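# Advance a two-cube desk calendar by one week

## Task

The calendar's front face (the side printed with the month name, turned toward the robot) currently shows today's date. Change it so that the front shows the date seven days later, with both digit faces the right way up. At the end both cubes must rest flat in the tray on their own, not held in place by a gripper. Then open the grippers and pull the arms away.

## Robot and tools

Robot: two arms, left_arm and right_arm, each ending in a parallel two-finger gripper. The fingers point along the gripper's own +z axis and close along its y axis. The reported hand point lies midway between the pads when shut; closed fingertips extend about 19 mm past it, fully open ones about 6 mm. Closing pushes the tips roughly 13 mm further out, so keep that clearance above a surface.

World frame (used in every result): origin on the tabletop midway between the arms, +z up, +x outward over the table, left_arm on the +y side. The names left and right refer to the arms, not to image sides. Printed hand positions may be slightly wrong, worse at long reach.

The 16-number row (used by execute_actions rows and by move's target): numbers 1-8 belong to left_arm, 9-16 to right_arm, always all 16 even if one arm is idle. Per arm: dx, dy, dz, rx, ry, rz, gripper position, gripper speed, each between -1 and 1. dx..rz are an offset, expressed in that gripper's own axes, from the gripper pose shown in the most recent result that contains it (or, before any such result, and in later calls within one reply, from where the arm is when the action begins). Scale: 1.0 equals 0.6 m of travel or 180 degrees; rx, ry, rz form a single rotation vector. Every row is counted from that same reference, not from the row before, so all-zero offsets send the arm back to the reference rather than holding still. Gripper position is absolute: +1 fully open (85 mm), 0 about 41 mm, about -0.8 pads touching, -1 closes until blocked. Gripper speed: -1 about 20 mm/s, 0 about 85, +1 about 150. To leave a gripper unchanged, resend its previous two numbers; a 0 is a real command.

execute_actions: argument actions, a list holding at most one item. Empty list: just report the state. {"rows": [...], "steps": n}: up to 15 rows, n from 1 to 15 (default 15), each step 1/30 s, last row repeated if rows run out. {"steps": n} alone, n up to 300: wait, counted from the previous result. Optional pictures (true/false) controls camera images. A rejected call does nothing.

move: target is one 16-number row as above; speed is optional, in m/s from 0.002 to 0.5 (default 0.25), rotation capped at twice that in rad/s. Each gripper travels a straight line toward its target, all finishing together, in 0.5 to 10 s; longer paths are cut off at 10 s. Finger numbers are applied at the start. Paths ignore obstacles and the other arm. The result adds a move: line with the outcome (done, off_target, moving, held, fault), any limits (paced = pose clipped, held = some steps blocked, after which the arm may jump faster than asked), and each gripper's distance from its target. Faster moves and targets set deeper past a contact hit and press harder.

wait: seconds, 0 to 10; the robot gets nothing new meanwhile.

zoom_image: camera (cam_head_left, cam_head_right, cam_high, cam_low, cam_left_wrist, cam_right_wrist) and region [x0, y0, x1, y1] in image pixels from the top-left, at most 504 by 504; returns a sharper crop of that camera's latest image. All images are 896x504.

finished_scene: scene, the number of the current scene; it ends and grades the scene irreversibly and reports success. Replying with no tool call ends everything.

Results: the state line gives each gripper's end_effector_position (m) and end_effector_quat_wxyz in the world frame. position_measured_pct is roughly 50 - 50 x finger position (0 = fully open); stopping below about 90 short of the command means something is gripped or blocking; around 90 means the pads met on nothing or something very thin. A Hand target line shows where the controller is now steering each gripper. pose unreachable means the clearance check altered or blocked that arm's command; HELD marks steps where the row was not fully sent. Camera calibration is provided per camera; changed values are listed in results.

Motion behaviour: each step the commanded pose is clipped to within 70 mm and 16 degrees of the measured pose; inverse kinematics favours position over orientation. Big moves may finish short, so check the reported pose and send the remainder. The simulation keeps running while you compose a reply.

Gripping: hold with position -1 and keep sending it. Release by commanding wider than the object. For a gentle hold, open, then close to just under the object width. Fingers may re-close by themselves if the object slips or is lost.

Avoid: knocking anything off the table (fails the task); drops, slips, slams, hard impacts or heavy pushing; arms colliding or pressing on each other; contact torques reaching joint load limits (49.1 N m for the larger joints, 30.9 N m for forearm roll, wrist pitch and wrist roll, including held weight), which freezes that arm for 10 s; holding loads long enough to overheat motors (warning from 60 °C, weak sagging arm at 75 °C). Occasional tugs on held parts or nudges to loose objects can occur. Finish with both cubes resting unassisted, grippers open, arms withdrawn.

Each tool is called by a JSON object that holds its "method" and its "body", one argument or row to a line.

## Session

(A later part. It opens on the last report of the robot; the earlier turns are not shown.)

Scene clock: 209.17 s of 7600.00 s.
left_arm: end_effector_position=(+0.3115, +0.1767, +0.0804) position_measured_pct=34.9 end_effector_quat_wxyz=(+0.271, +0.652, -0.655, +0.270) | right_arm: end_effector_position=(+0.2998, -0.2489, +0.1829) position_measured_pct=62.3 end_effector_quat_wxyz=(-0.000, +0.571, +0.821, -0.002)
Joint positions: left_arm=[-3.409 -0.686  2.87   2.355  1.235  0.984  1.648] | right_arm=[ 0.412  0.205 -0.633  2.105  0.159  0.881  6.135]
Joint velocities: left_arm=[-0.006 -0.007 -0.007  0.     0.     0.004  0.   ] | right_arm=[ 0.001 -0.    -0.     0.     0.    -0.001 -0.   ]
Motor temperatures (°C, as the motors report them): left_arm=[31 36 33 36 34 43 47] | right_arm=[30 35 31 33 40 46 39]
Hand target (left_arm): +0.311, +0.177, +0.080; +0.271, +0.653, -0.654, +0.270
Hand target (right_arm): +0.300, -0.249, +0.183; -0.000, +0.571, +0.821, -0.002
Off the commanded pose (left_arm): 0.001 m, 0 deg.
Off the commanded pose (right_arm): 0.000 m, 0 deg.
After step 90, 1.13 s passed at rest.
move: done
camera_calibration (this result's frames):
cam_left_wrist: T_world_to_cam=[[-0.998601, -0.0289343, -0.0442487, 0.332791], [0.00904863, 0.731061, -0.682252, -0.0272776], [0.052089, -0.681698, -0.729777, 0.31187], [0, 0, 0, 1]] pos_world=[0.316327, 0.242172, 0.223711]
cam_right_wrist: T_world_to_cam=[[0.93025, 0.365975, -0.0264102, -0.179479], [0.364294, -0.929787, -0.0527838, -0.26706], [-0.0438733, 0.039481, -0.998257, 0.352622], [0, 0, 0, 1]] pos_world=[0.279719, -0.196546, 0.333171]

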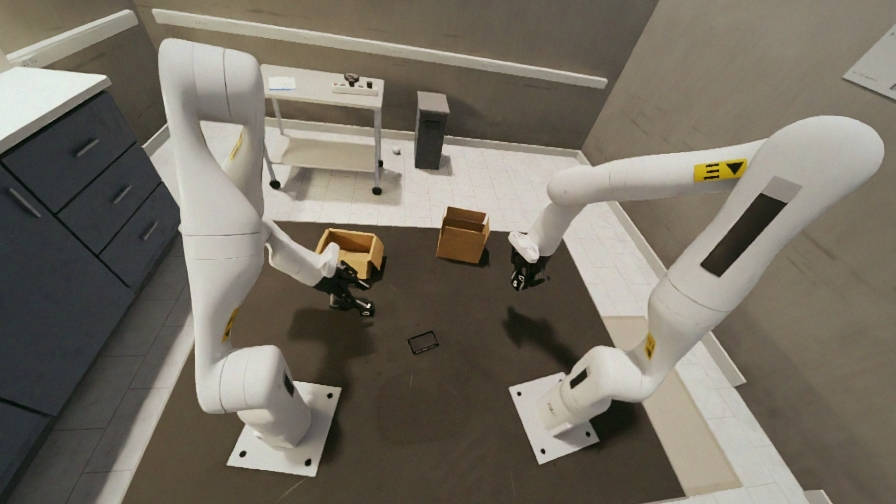

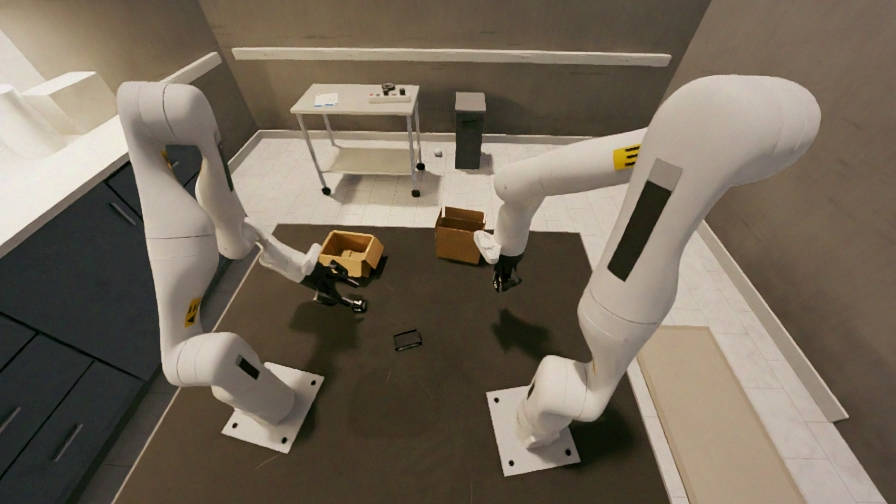

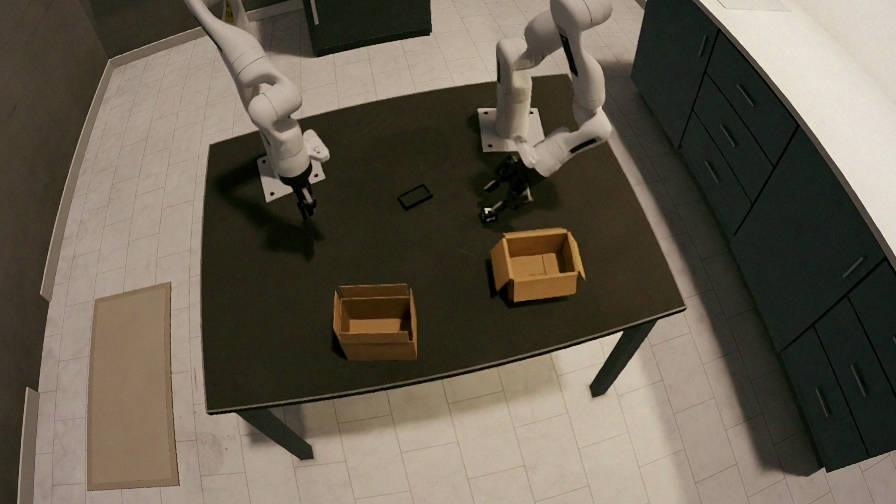

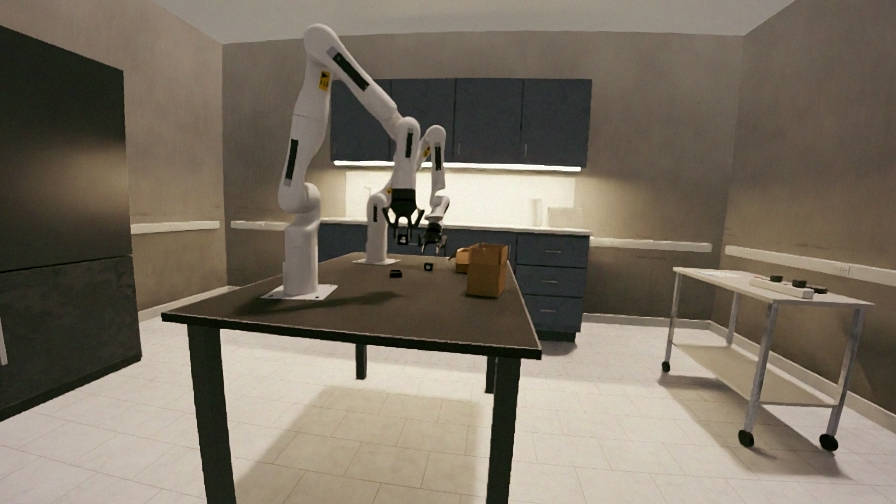

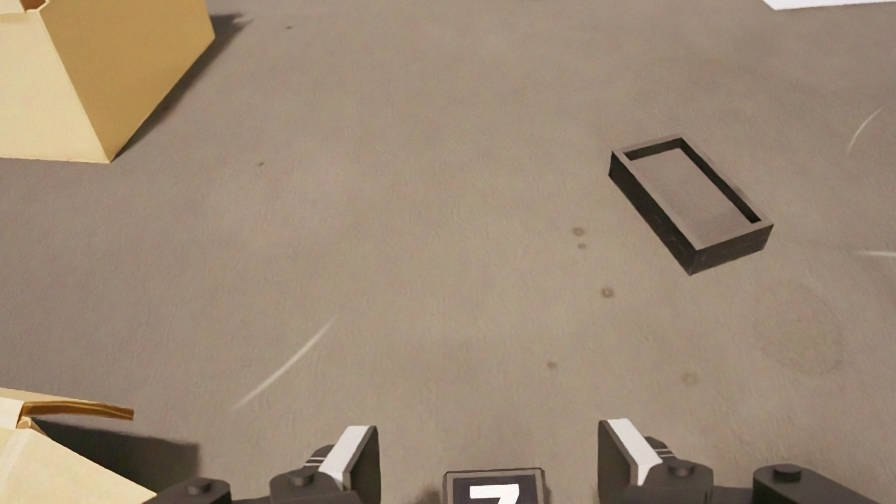

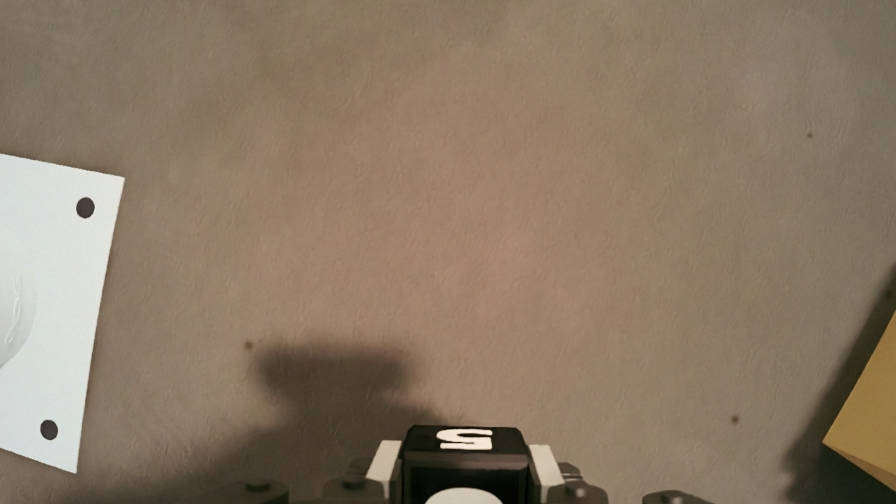

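{"method": "move", "body": {
  "target": [-0.059,0,0.059,0,0,0,0.3,0,0,0,0,0,0,0,-1,0],
  "speed": 0.05
}}

{"method": "zoom_image", "body": {
  "camera": "cam_low",
  "region": [400,225,470,285]
}}

{"method": "zoom_image", "body": {
  "camera": "cam_head_right",
  "region": [310,270,400,330]
}}

Scene clock: 212.47 s of 7600.00 s.
left_arm: end_effector_position=(+0.3118, +0.1769, +0.0305) position_measured_pct=34.9 end_effector_quat_wxyz=(+0.271, +0.652, -0.655, +0.270) | right_arm: end_effector_position=(+0.2998, -0.2489, +0.1829) position_measured_pct=62.3 end_effector_quat_wxyz=(-0.000, +0.571, +0.821, -0.002)
Joint positions: left_arm=[-3.435 -0.851  2.905  2.349  1.372  0.947  1.46 ] | right_arm=[ 0.412  0.205 -0.633  2.105  0.159  0.881  6.135]
Joint velocities: left_arm=[-0.001 -0.008  0.     0.001  0.001 -0.    -0.001] | right_arm=[ 0.  0.  0.  0.  0. -0. -0.]
Motor temperatures (°C, as the motors report them): left_arm=[31 36 33 36 34 43 47] | right_arm=[30 35 31 33 40 46 39]
Hand target (left_arm): +0.312, +0.177, +0.030; +0.271, +0.652, -0.655, +0.270
Hand target (right_arm): +0.300, -0.249, +0.183; -0.000, +0.571, +0.821, -0.002
Off the commanded pose (left_arm): 0.000 m, 0 deg.
Off the commanded pose (right_arm): 0.000 m, 0 deg.
move: done
camera_calibration (this result's frames):
cam_left_wrist: T_world_to_cam=[[-0.998555, -0.0289906, -0.0452425, 0.330959], [0.00966952, 0.73128, -0.682009, -0.0617107], [0.0528568, -0.681461, -0.729943, 0.275233], [0, 0, 0, 1]] pos_world=[0.31653, 0.242283, 0.173791]
cam_right_wrist: T_world_to_cam=[[0.93025, 0.365975, -0.026408, -0.17948], [0.364294, -0.929787, -0.0527845, -0.26706], [-0.0438716, 0.0394825, -0.998257, 0.352622], [0, 0, 0, 1]] pos_world=[0.27972, -0.196546, 0.333171]

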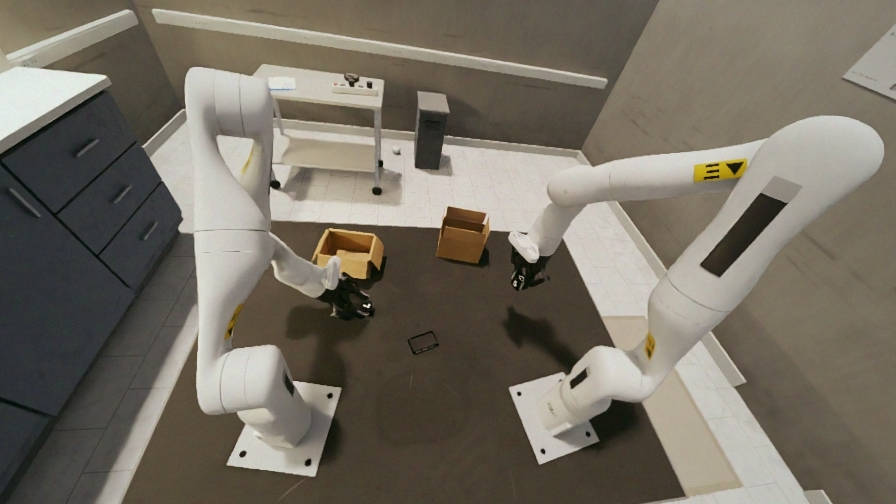

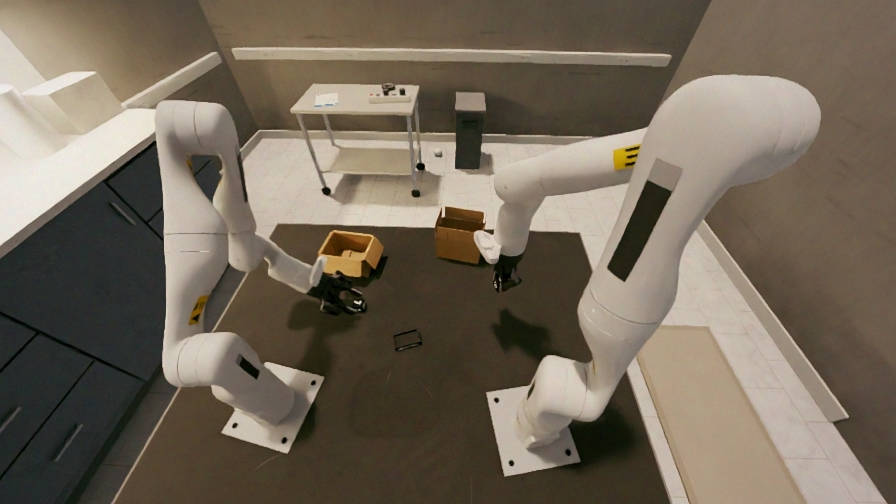

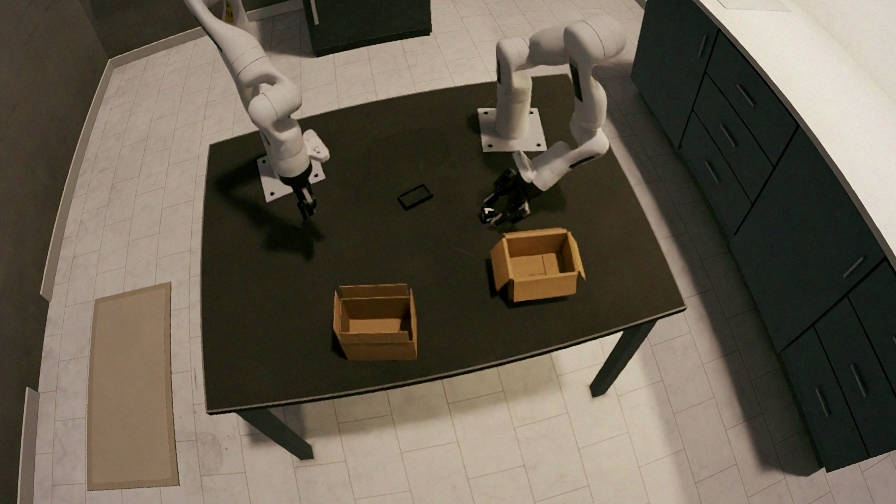

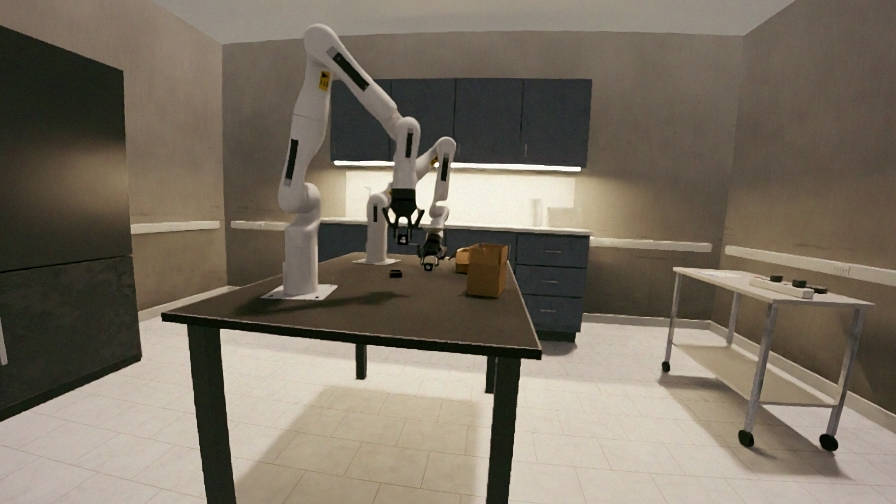

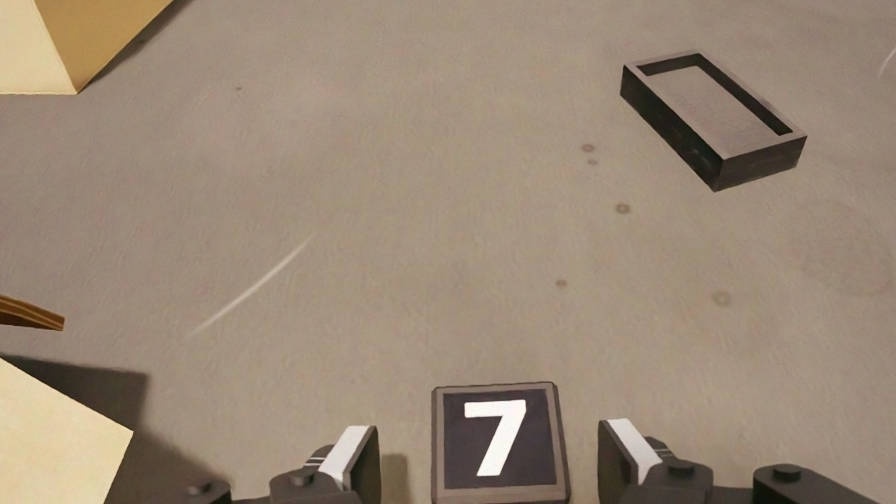

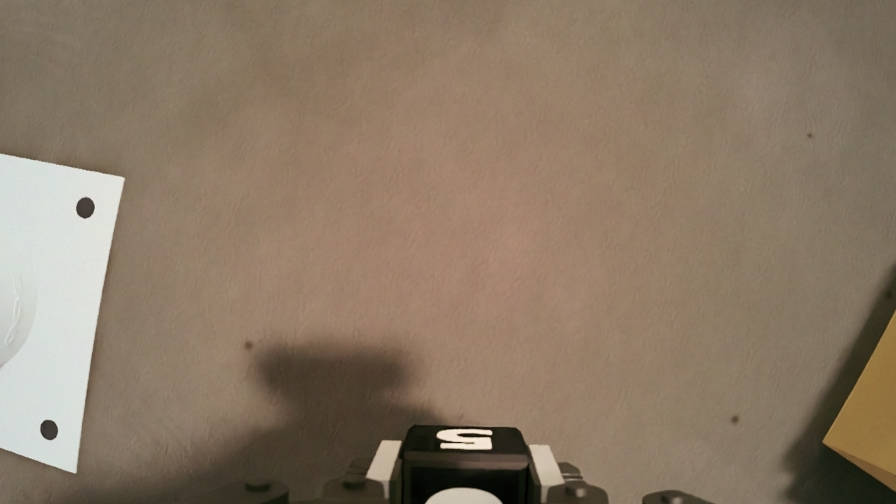

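Region (400, 225, 470, 285) of cam_low's 896x504 image, scaled by 7.200, with more detail than that image has; it fills the top 432 rows of this view, and the rest is white.

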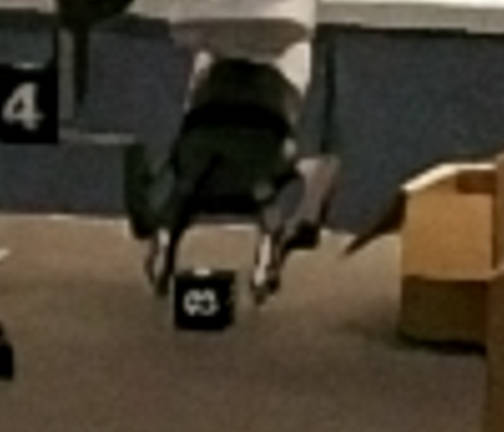

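Region (310, 270, 400, 330) of cam_head_right's 896x504 image, scaled by 5.600, with more detail than that image has.

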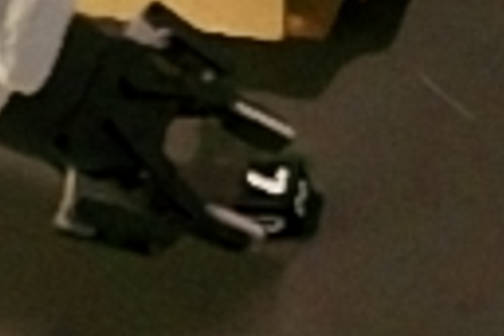

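{"method": "move", "body": {
  "target": [0,0,0.014,0,0,0,0.3,0,0,0,0,0,0,0,-1,0],
  "speed": 0.03
}}

{"method": "execute_actions", "body": {
  "actions": [
    {"rows":[[0,0,0,0,0,0,-1,0,0,0,0,0,0,0,-1,0]],"steps":15}
  ]
}}

{"method": "zoom_image", "body": {
  "camera": "cam_low",
  "region": [400,225,470,285]
}}

Scene clock: 215.27 s of 7600.00 s.
left_arm: end_effector_position=(+0.3119, +0.1710, +0.0246) position_measured_pct=34.9 end_effector_quat_wxyz=(+0.270, +0.652, -0.655, +0.270) | right_arm: end_effector_position=(+0.2998, -0.2489, +0.1829) position_measured_pct=62.3 end_effector_quat_wxyz=(-0.000, +0.571, +0.821, -0.002)
Joint positions: left_arm=[-3.424 -0.87   2.917  2.351  1.407  0.938  1.438] | right_arm=[ 0.412  0.205 -0.633  2.105  0.159  0.881  6.135]
Joint velocities: left_arm=[ 0.001  0.     0.002 -0.001 -0.    -0.001 -0.001] | right_arm=[-0.002  0.     0.     0.    -0.    -0.001 -0.   ]
Motor temperatures (°C, as the motors report them): left_arm=[31 36 33 36 34 43 47] | right_arm=[30 34 31 33 40 46 39]
Hand target (left_arm): +0.312, +0.171, +0.025; +0.270, +0.652, -0.655, +0.270
Hand target (right_arm): +0.300, -0.249, +0.183; -0.000, +0.571, +0.821, -0.002
Off the commanded pose (left_arm): 0.000 m, 0 deg.
Off the commanded pose (right_arm): 0.000 m, 0 deg.
move: done
camera_calibration (this result's frames):
cam_left_wrist: T_world_to_cam=[[-0.99854, -0.0291116, -0.0454918, 0.330605], [0.00974926, 0.731305, -0.681981, -0.0614649], [0.0531219, -0.681429, -0.729954, 0.266816], [0, 0, 0, 1]] pos_world=[0.316548, 0.23639, 0.167885]
cam_right_wrist: T_world_to_cam=[[0.93025, 0.365975, -0.0264056, -0.179482], [0.364294, -0.929787, -0.0527851, -0.267059], [-0.0438696, 0.0394839, -0.998257, 0.352622], [0, 0, 0, 1]] pos_world=[0.279721, -0.196545, 0.333171]

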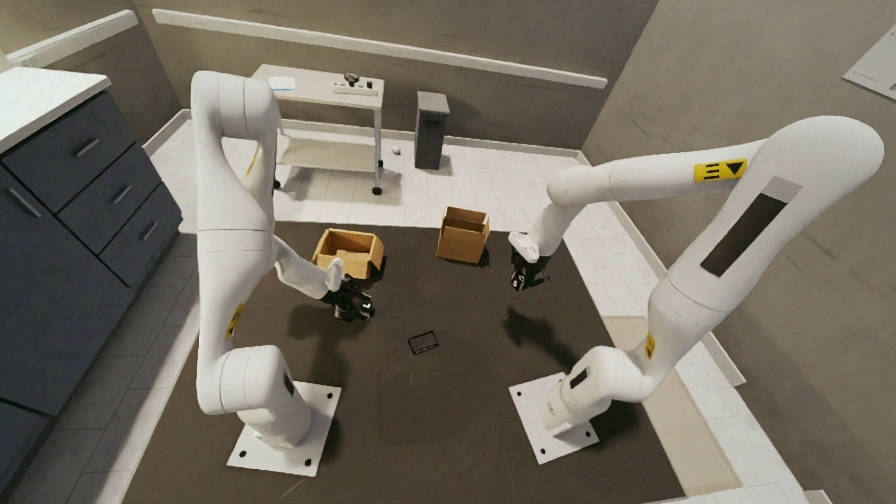

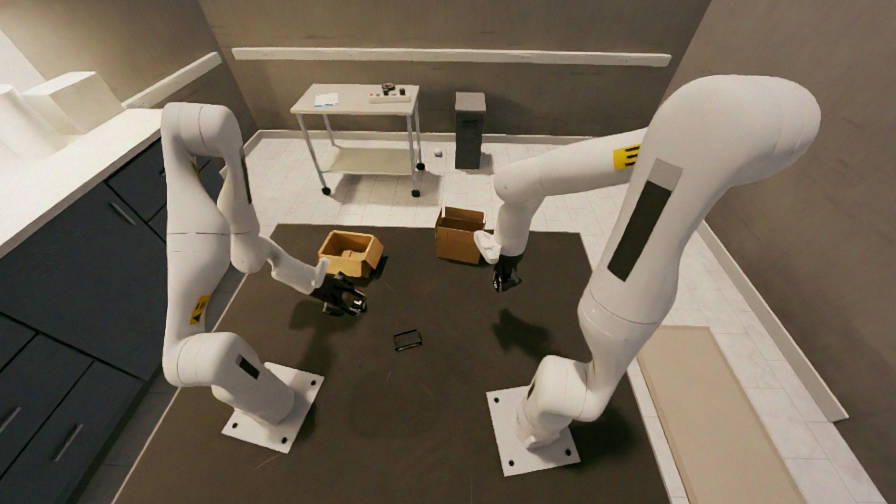

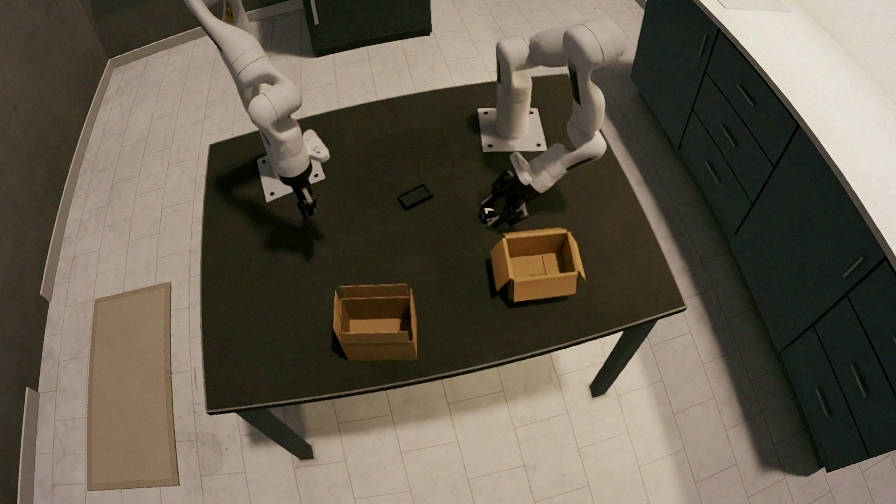

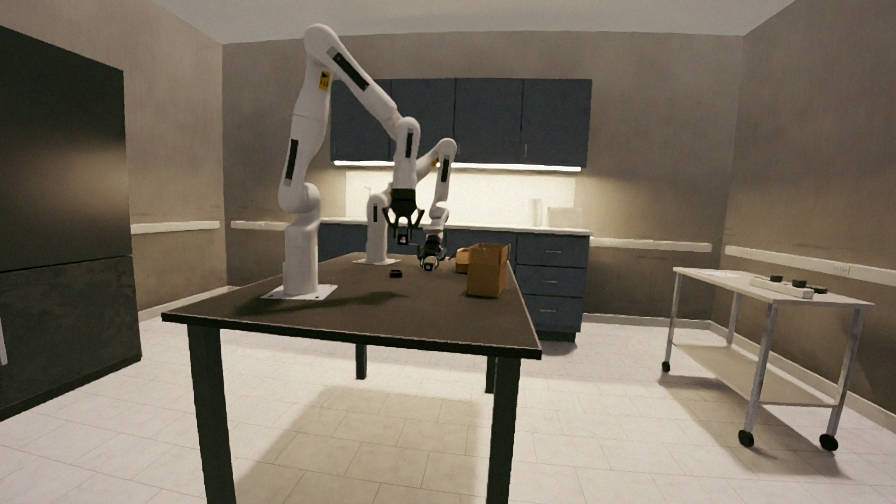

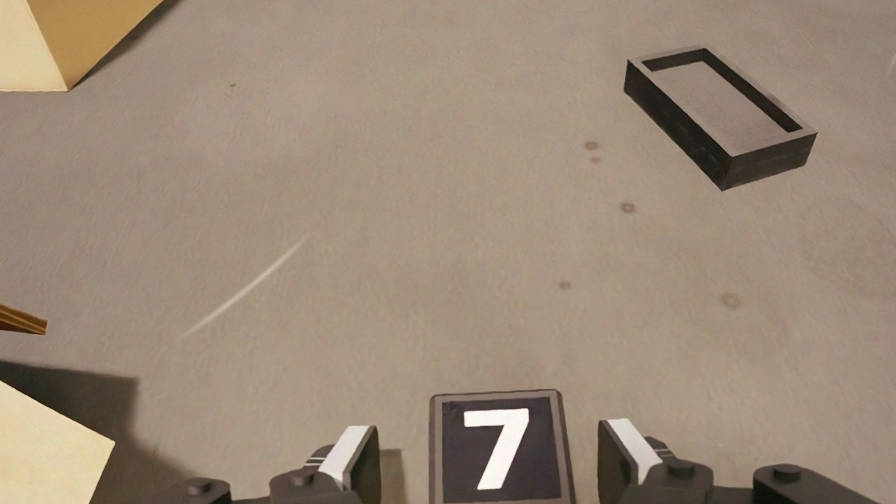

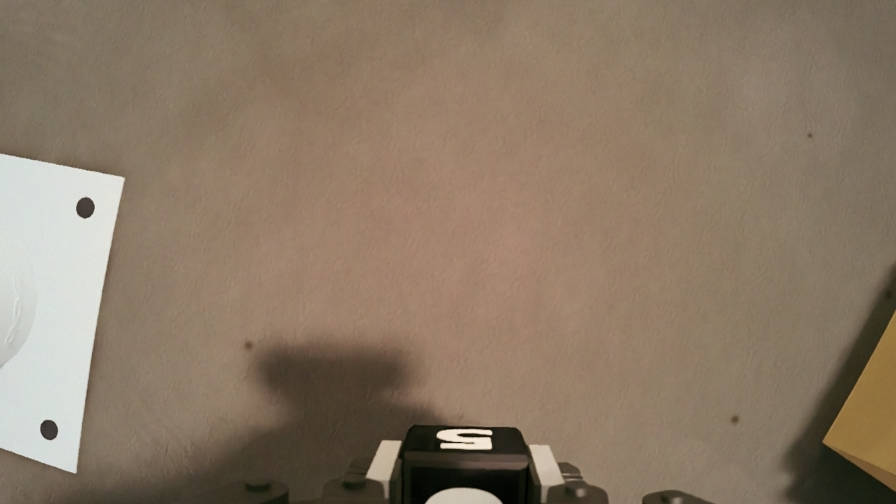

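Scene clock: 215.77 s of 7600.00 s.
left_arm: end_effector_position=(+0.3119, +0.1708, +0.0249) position_measured_pct=61.9 end_effector_quat_wxyz=(+0.270, +0.652, -0.655, +0.271) | right_arm: end_effector_position=(+0.2998, -0.2489, +0.1829) position_measured_pct=62.3 end_effector_quat_wxyz=(-0.000, +0.571, +0.821, -0.002)
Joint positions: left_arm=[-3.424 -0.869  2.917  2.352  1.407  0.939  1.438] | right_arm=[ 0.412  0.205 -0.633  2.105  0.159  0.881  6.135]
Joint velocities: left_arm=[ 0.001  0.    -0.001  0.002 -0.    -0.     0.   ] | right_arm=[ 0.    -0.    -0.001 -0.     0.    -0.    -0.   ]
Motor temperatures (°C, as the motors report them): left_arm=[31 36 33 36 34 43 47] | right_arm=[30 34 31 33 40 46 39]
Hand target (left_arm): +0.312, +0.171, +0.025; +0.270, +0.652, -0.655, +0.270
Hand target (right_arm): +0.300, -0.249, +0.183; -0.000, +0.571, +0.821, -0.002
Off the commanded pose (left_arm): 0.000 m, 0 deg.
Off the commanded pose (right_arm): 0.000 m, 0 deg.
Steps of this call (steps 1 to 15: all 15 steps of this action). Readings (end_effector_position | what the end effector reports):
1: left_arm (+0.3119, +0.1710, +0.0246) | right_arm (+0.2998, -0.2489, +0.1829) | left_arm position_measured_pct=34.9 | right_arm position_measured_pct=62.3
2: left_arm (+0.3119, +0.1710, +0.0246) | right_arm (+0.2998, -0.2489, +0.1829) | left_arm position_measured_pct=35.7 | right_arm position_measured_pct=62.3
4: left_arm (+0.3119, +0.1710, +0.0246) | right_arm (+0.2998, -0.2489, +0.1829) | left_arm position_measured_pct=39.7 | right_arm position_measured_pct=62.3
8: left_arm (+0.3119, +0.1710, +0.0246) | right_arm (+0.2998, -0.2489, +0.1829) | left_arm position_measured_pct=51.2 | right_arm position_measured_pct=62.3
15: the state above
camera_calibration (this result's frames):
cam_left_wrist: T_world_to_cam=[[-0.998522, -0.0291547, -0.0458781, 0.330678], [0.0100201, 0.730814, -0.682503, -0.0611053], [0.0534266, -0.681954, -0.729442, 0.266916], [0, 0, 0, 1]] pos_world=[0.316541, 0.236322, 0.168166]
cam_right_wrist: T_world_to_cam=[[0.93025, 0.365975, -0.0264034, -0.179484], [0.364294, -0.929787, -0.0527857, -0.267059], [-0.0438678, 0.0394853, -0.998257, 0.352622], [0, 0, 0, 1]] pos_world=[0.279722, -0.196545, 0.333172]

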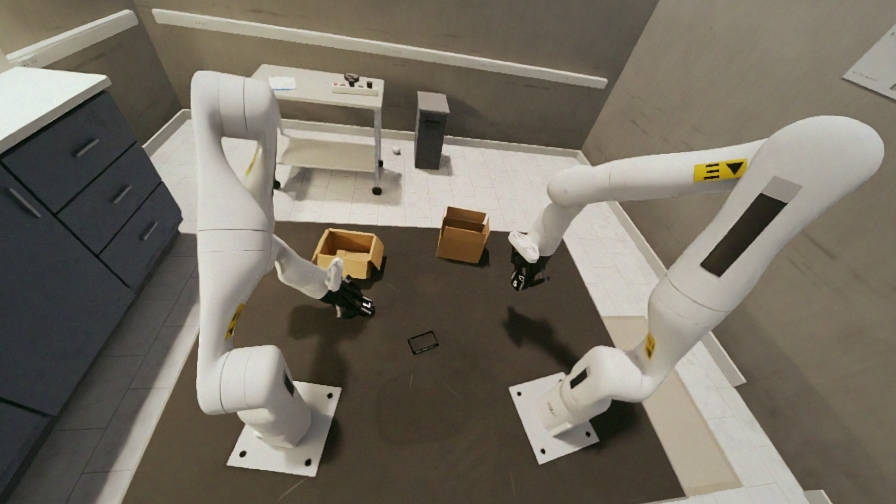

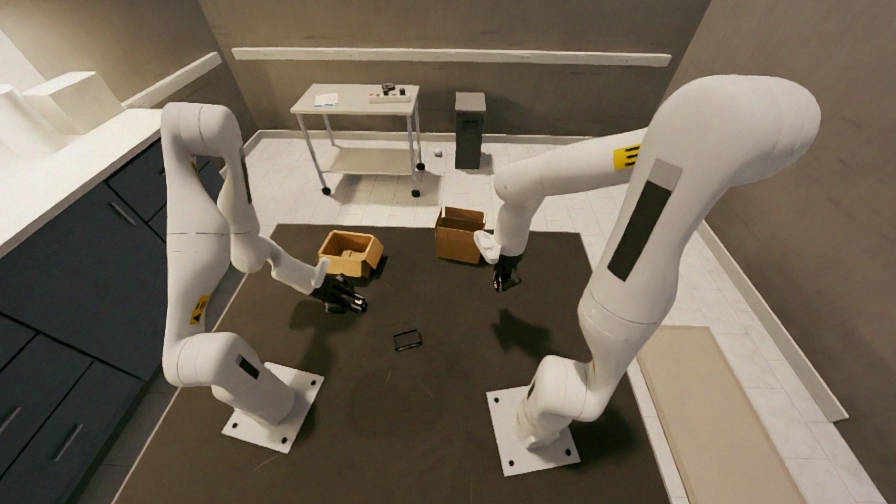

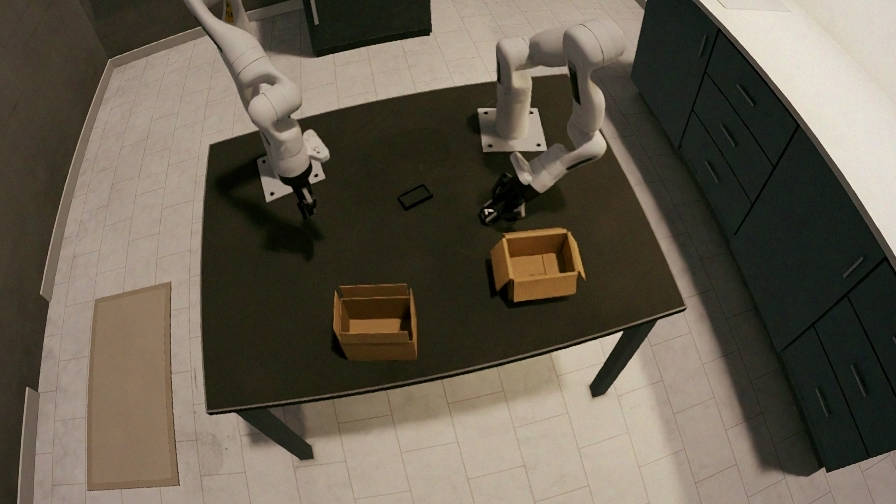

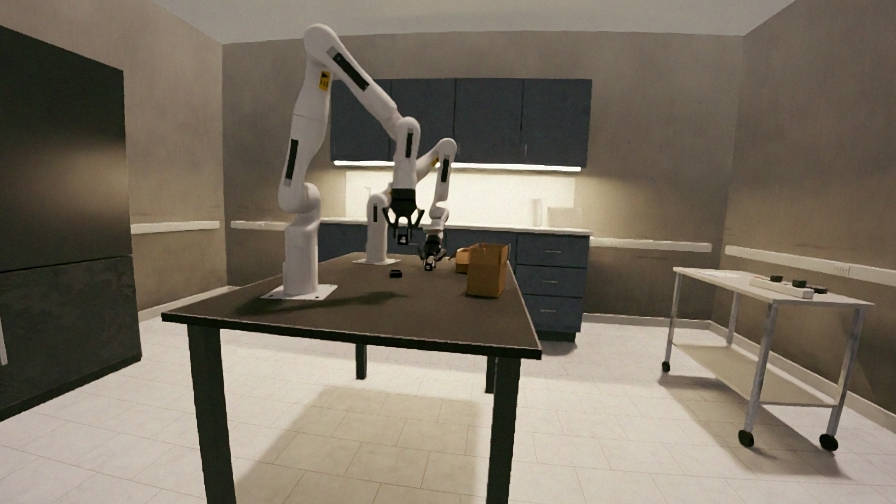

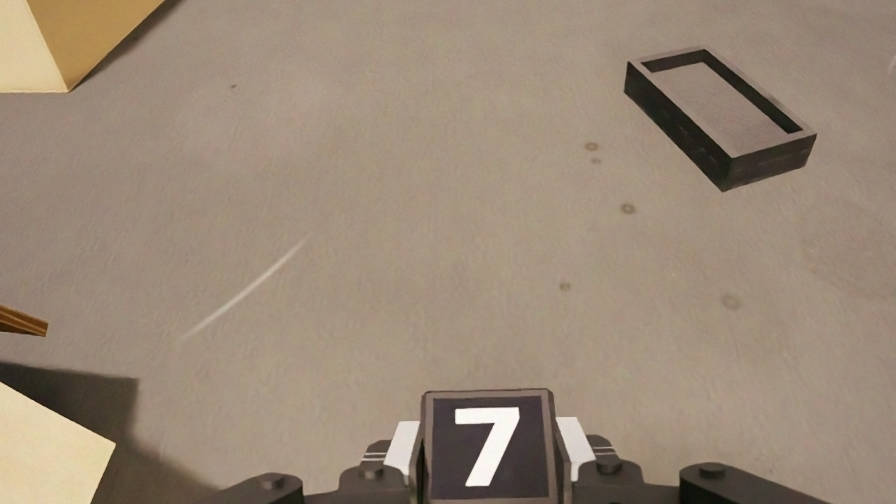

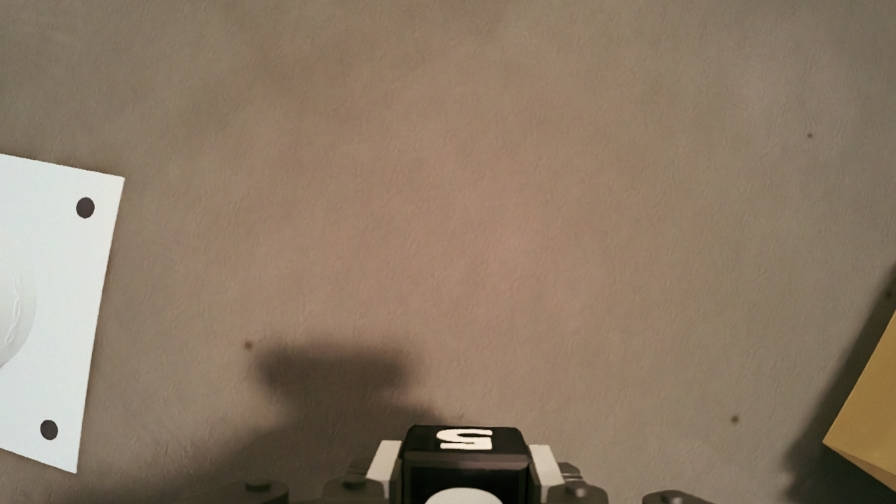

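Region (400, 225, 470, 285) of cam_low's 896x504 image, scaled by 7.200, with more detail than that image has; it fills the top 432 rows of this view, and the rest is white.

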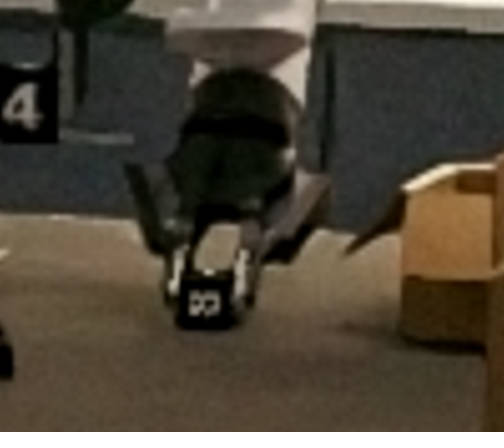

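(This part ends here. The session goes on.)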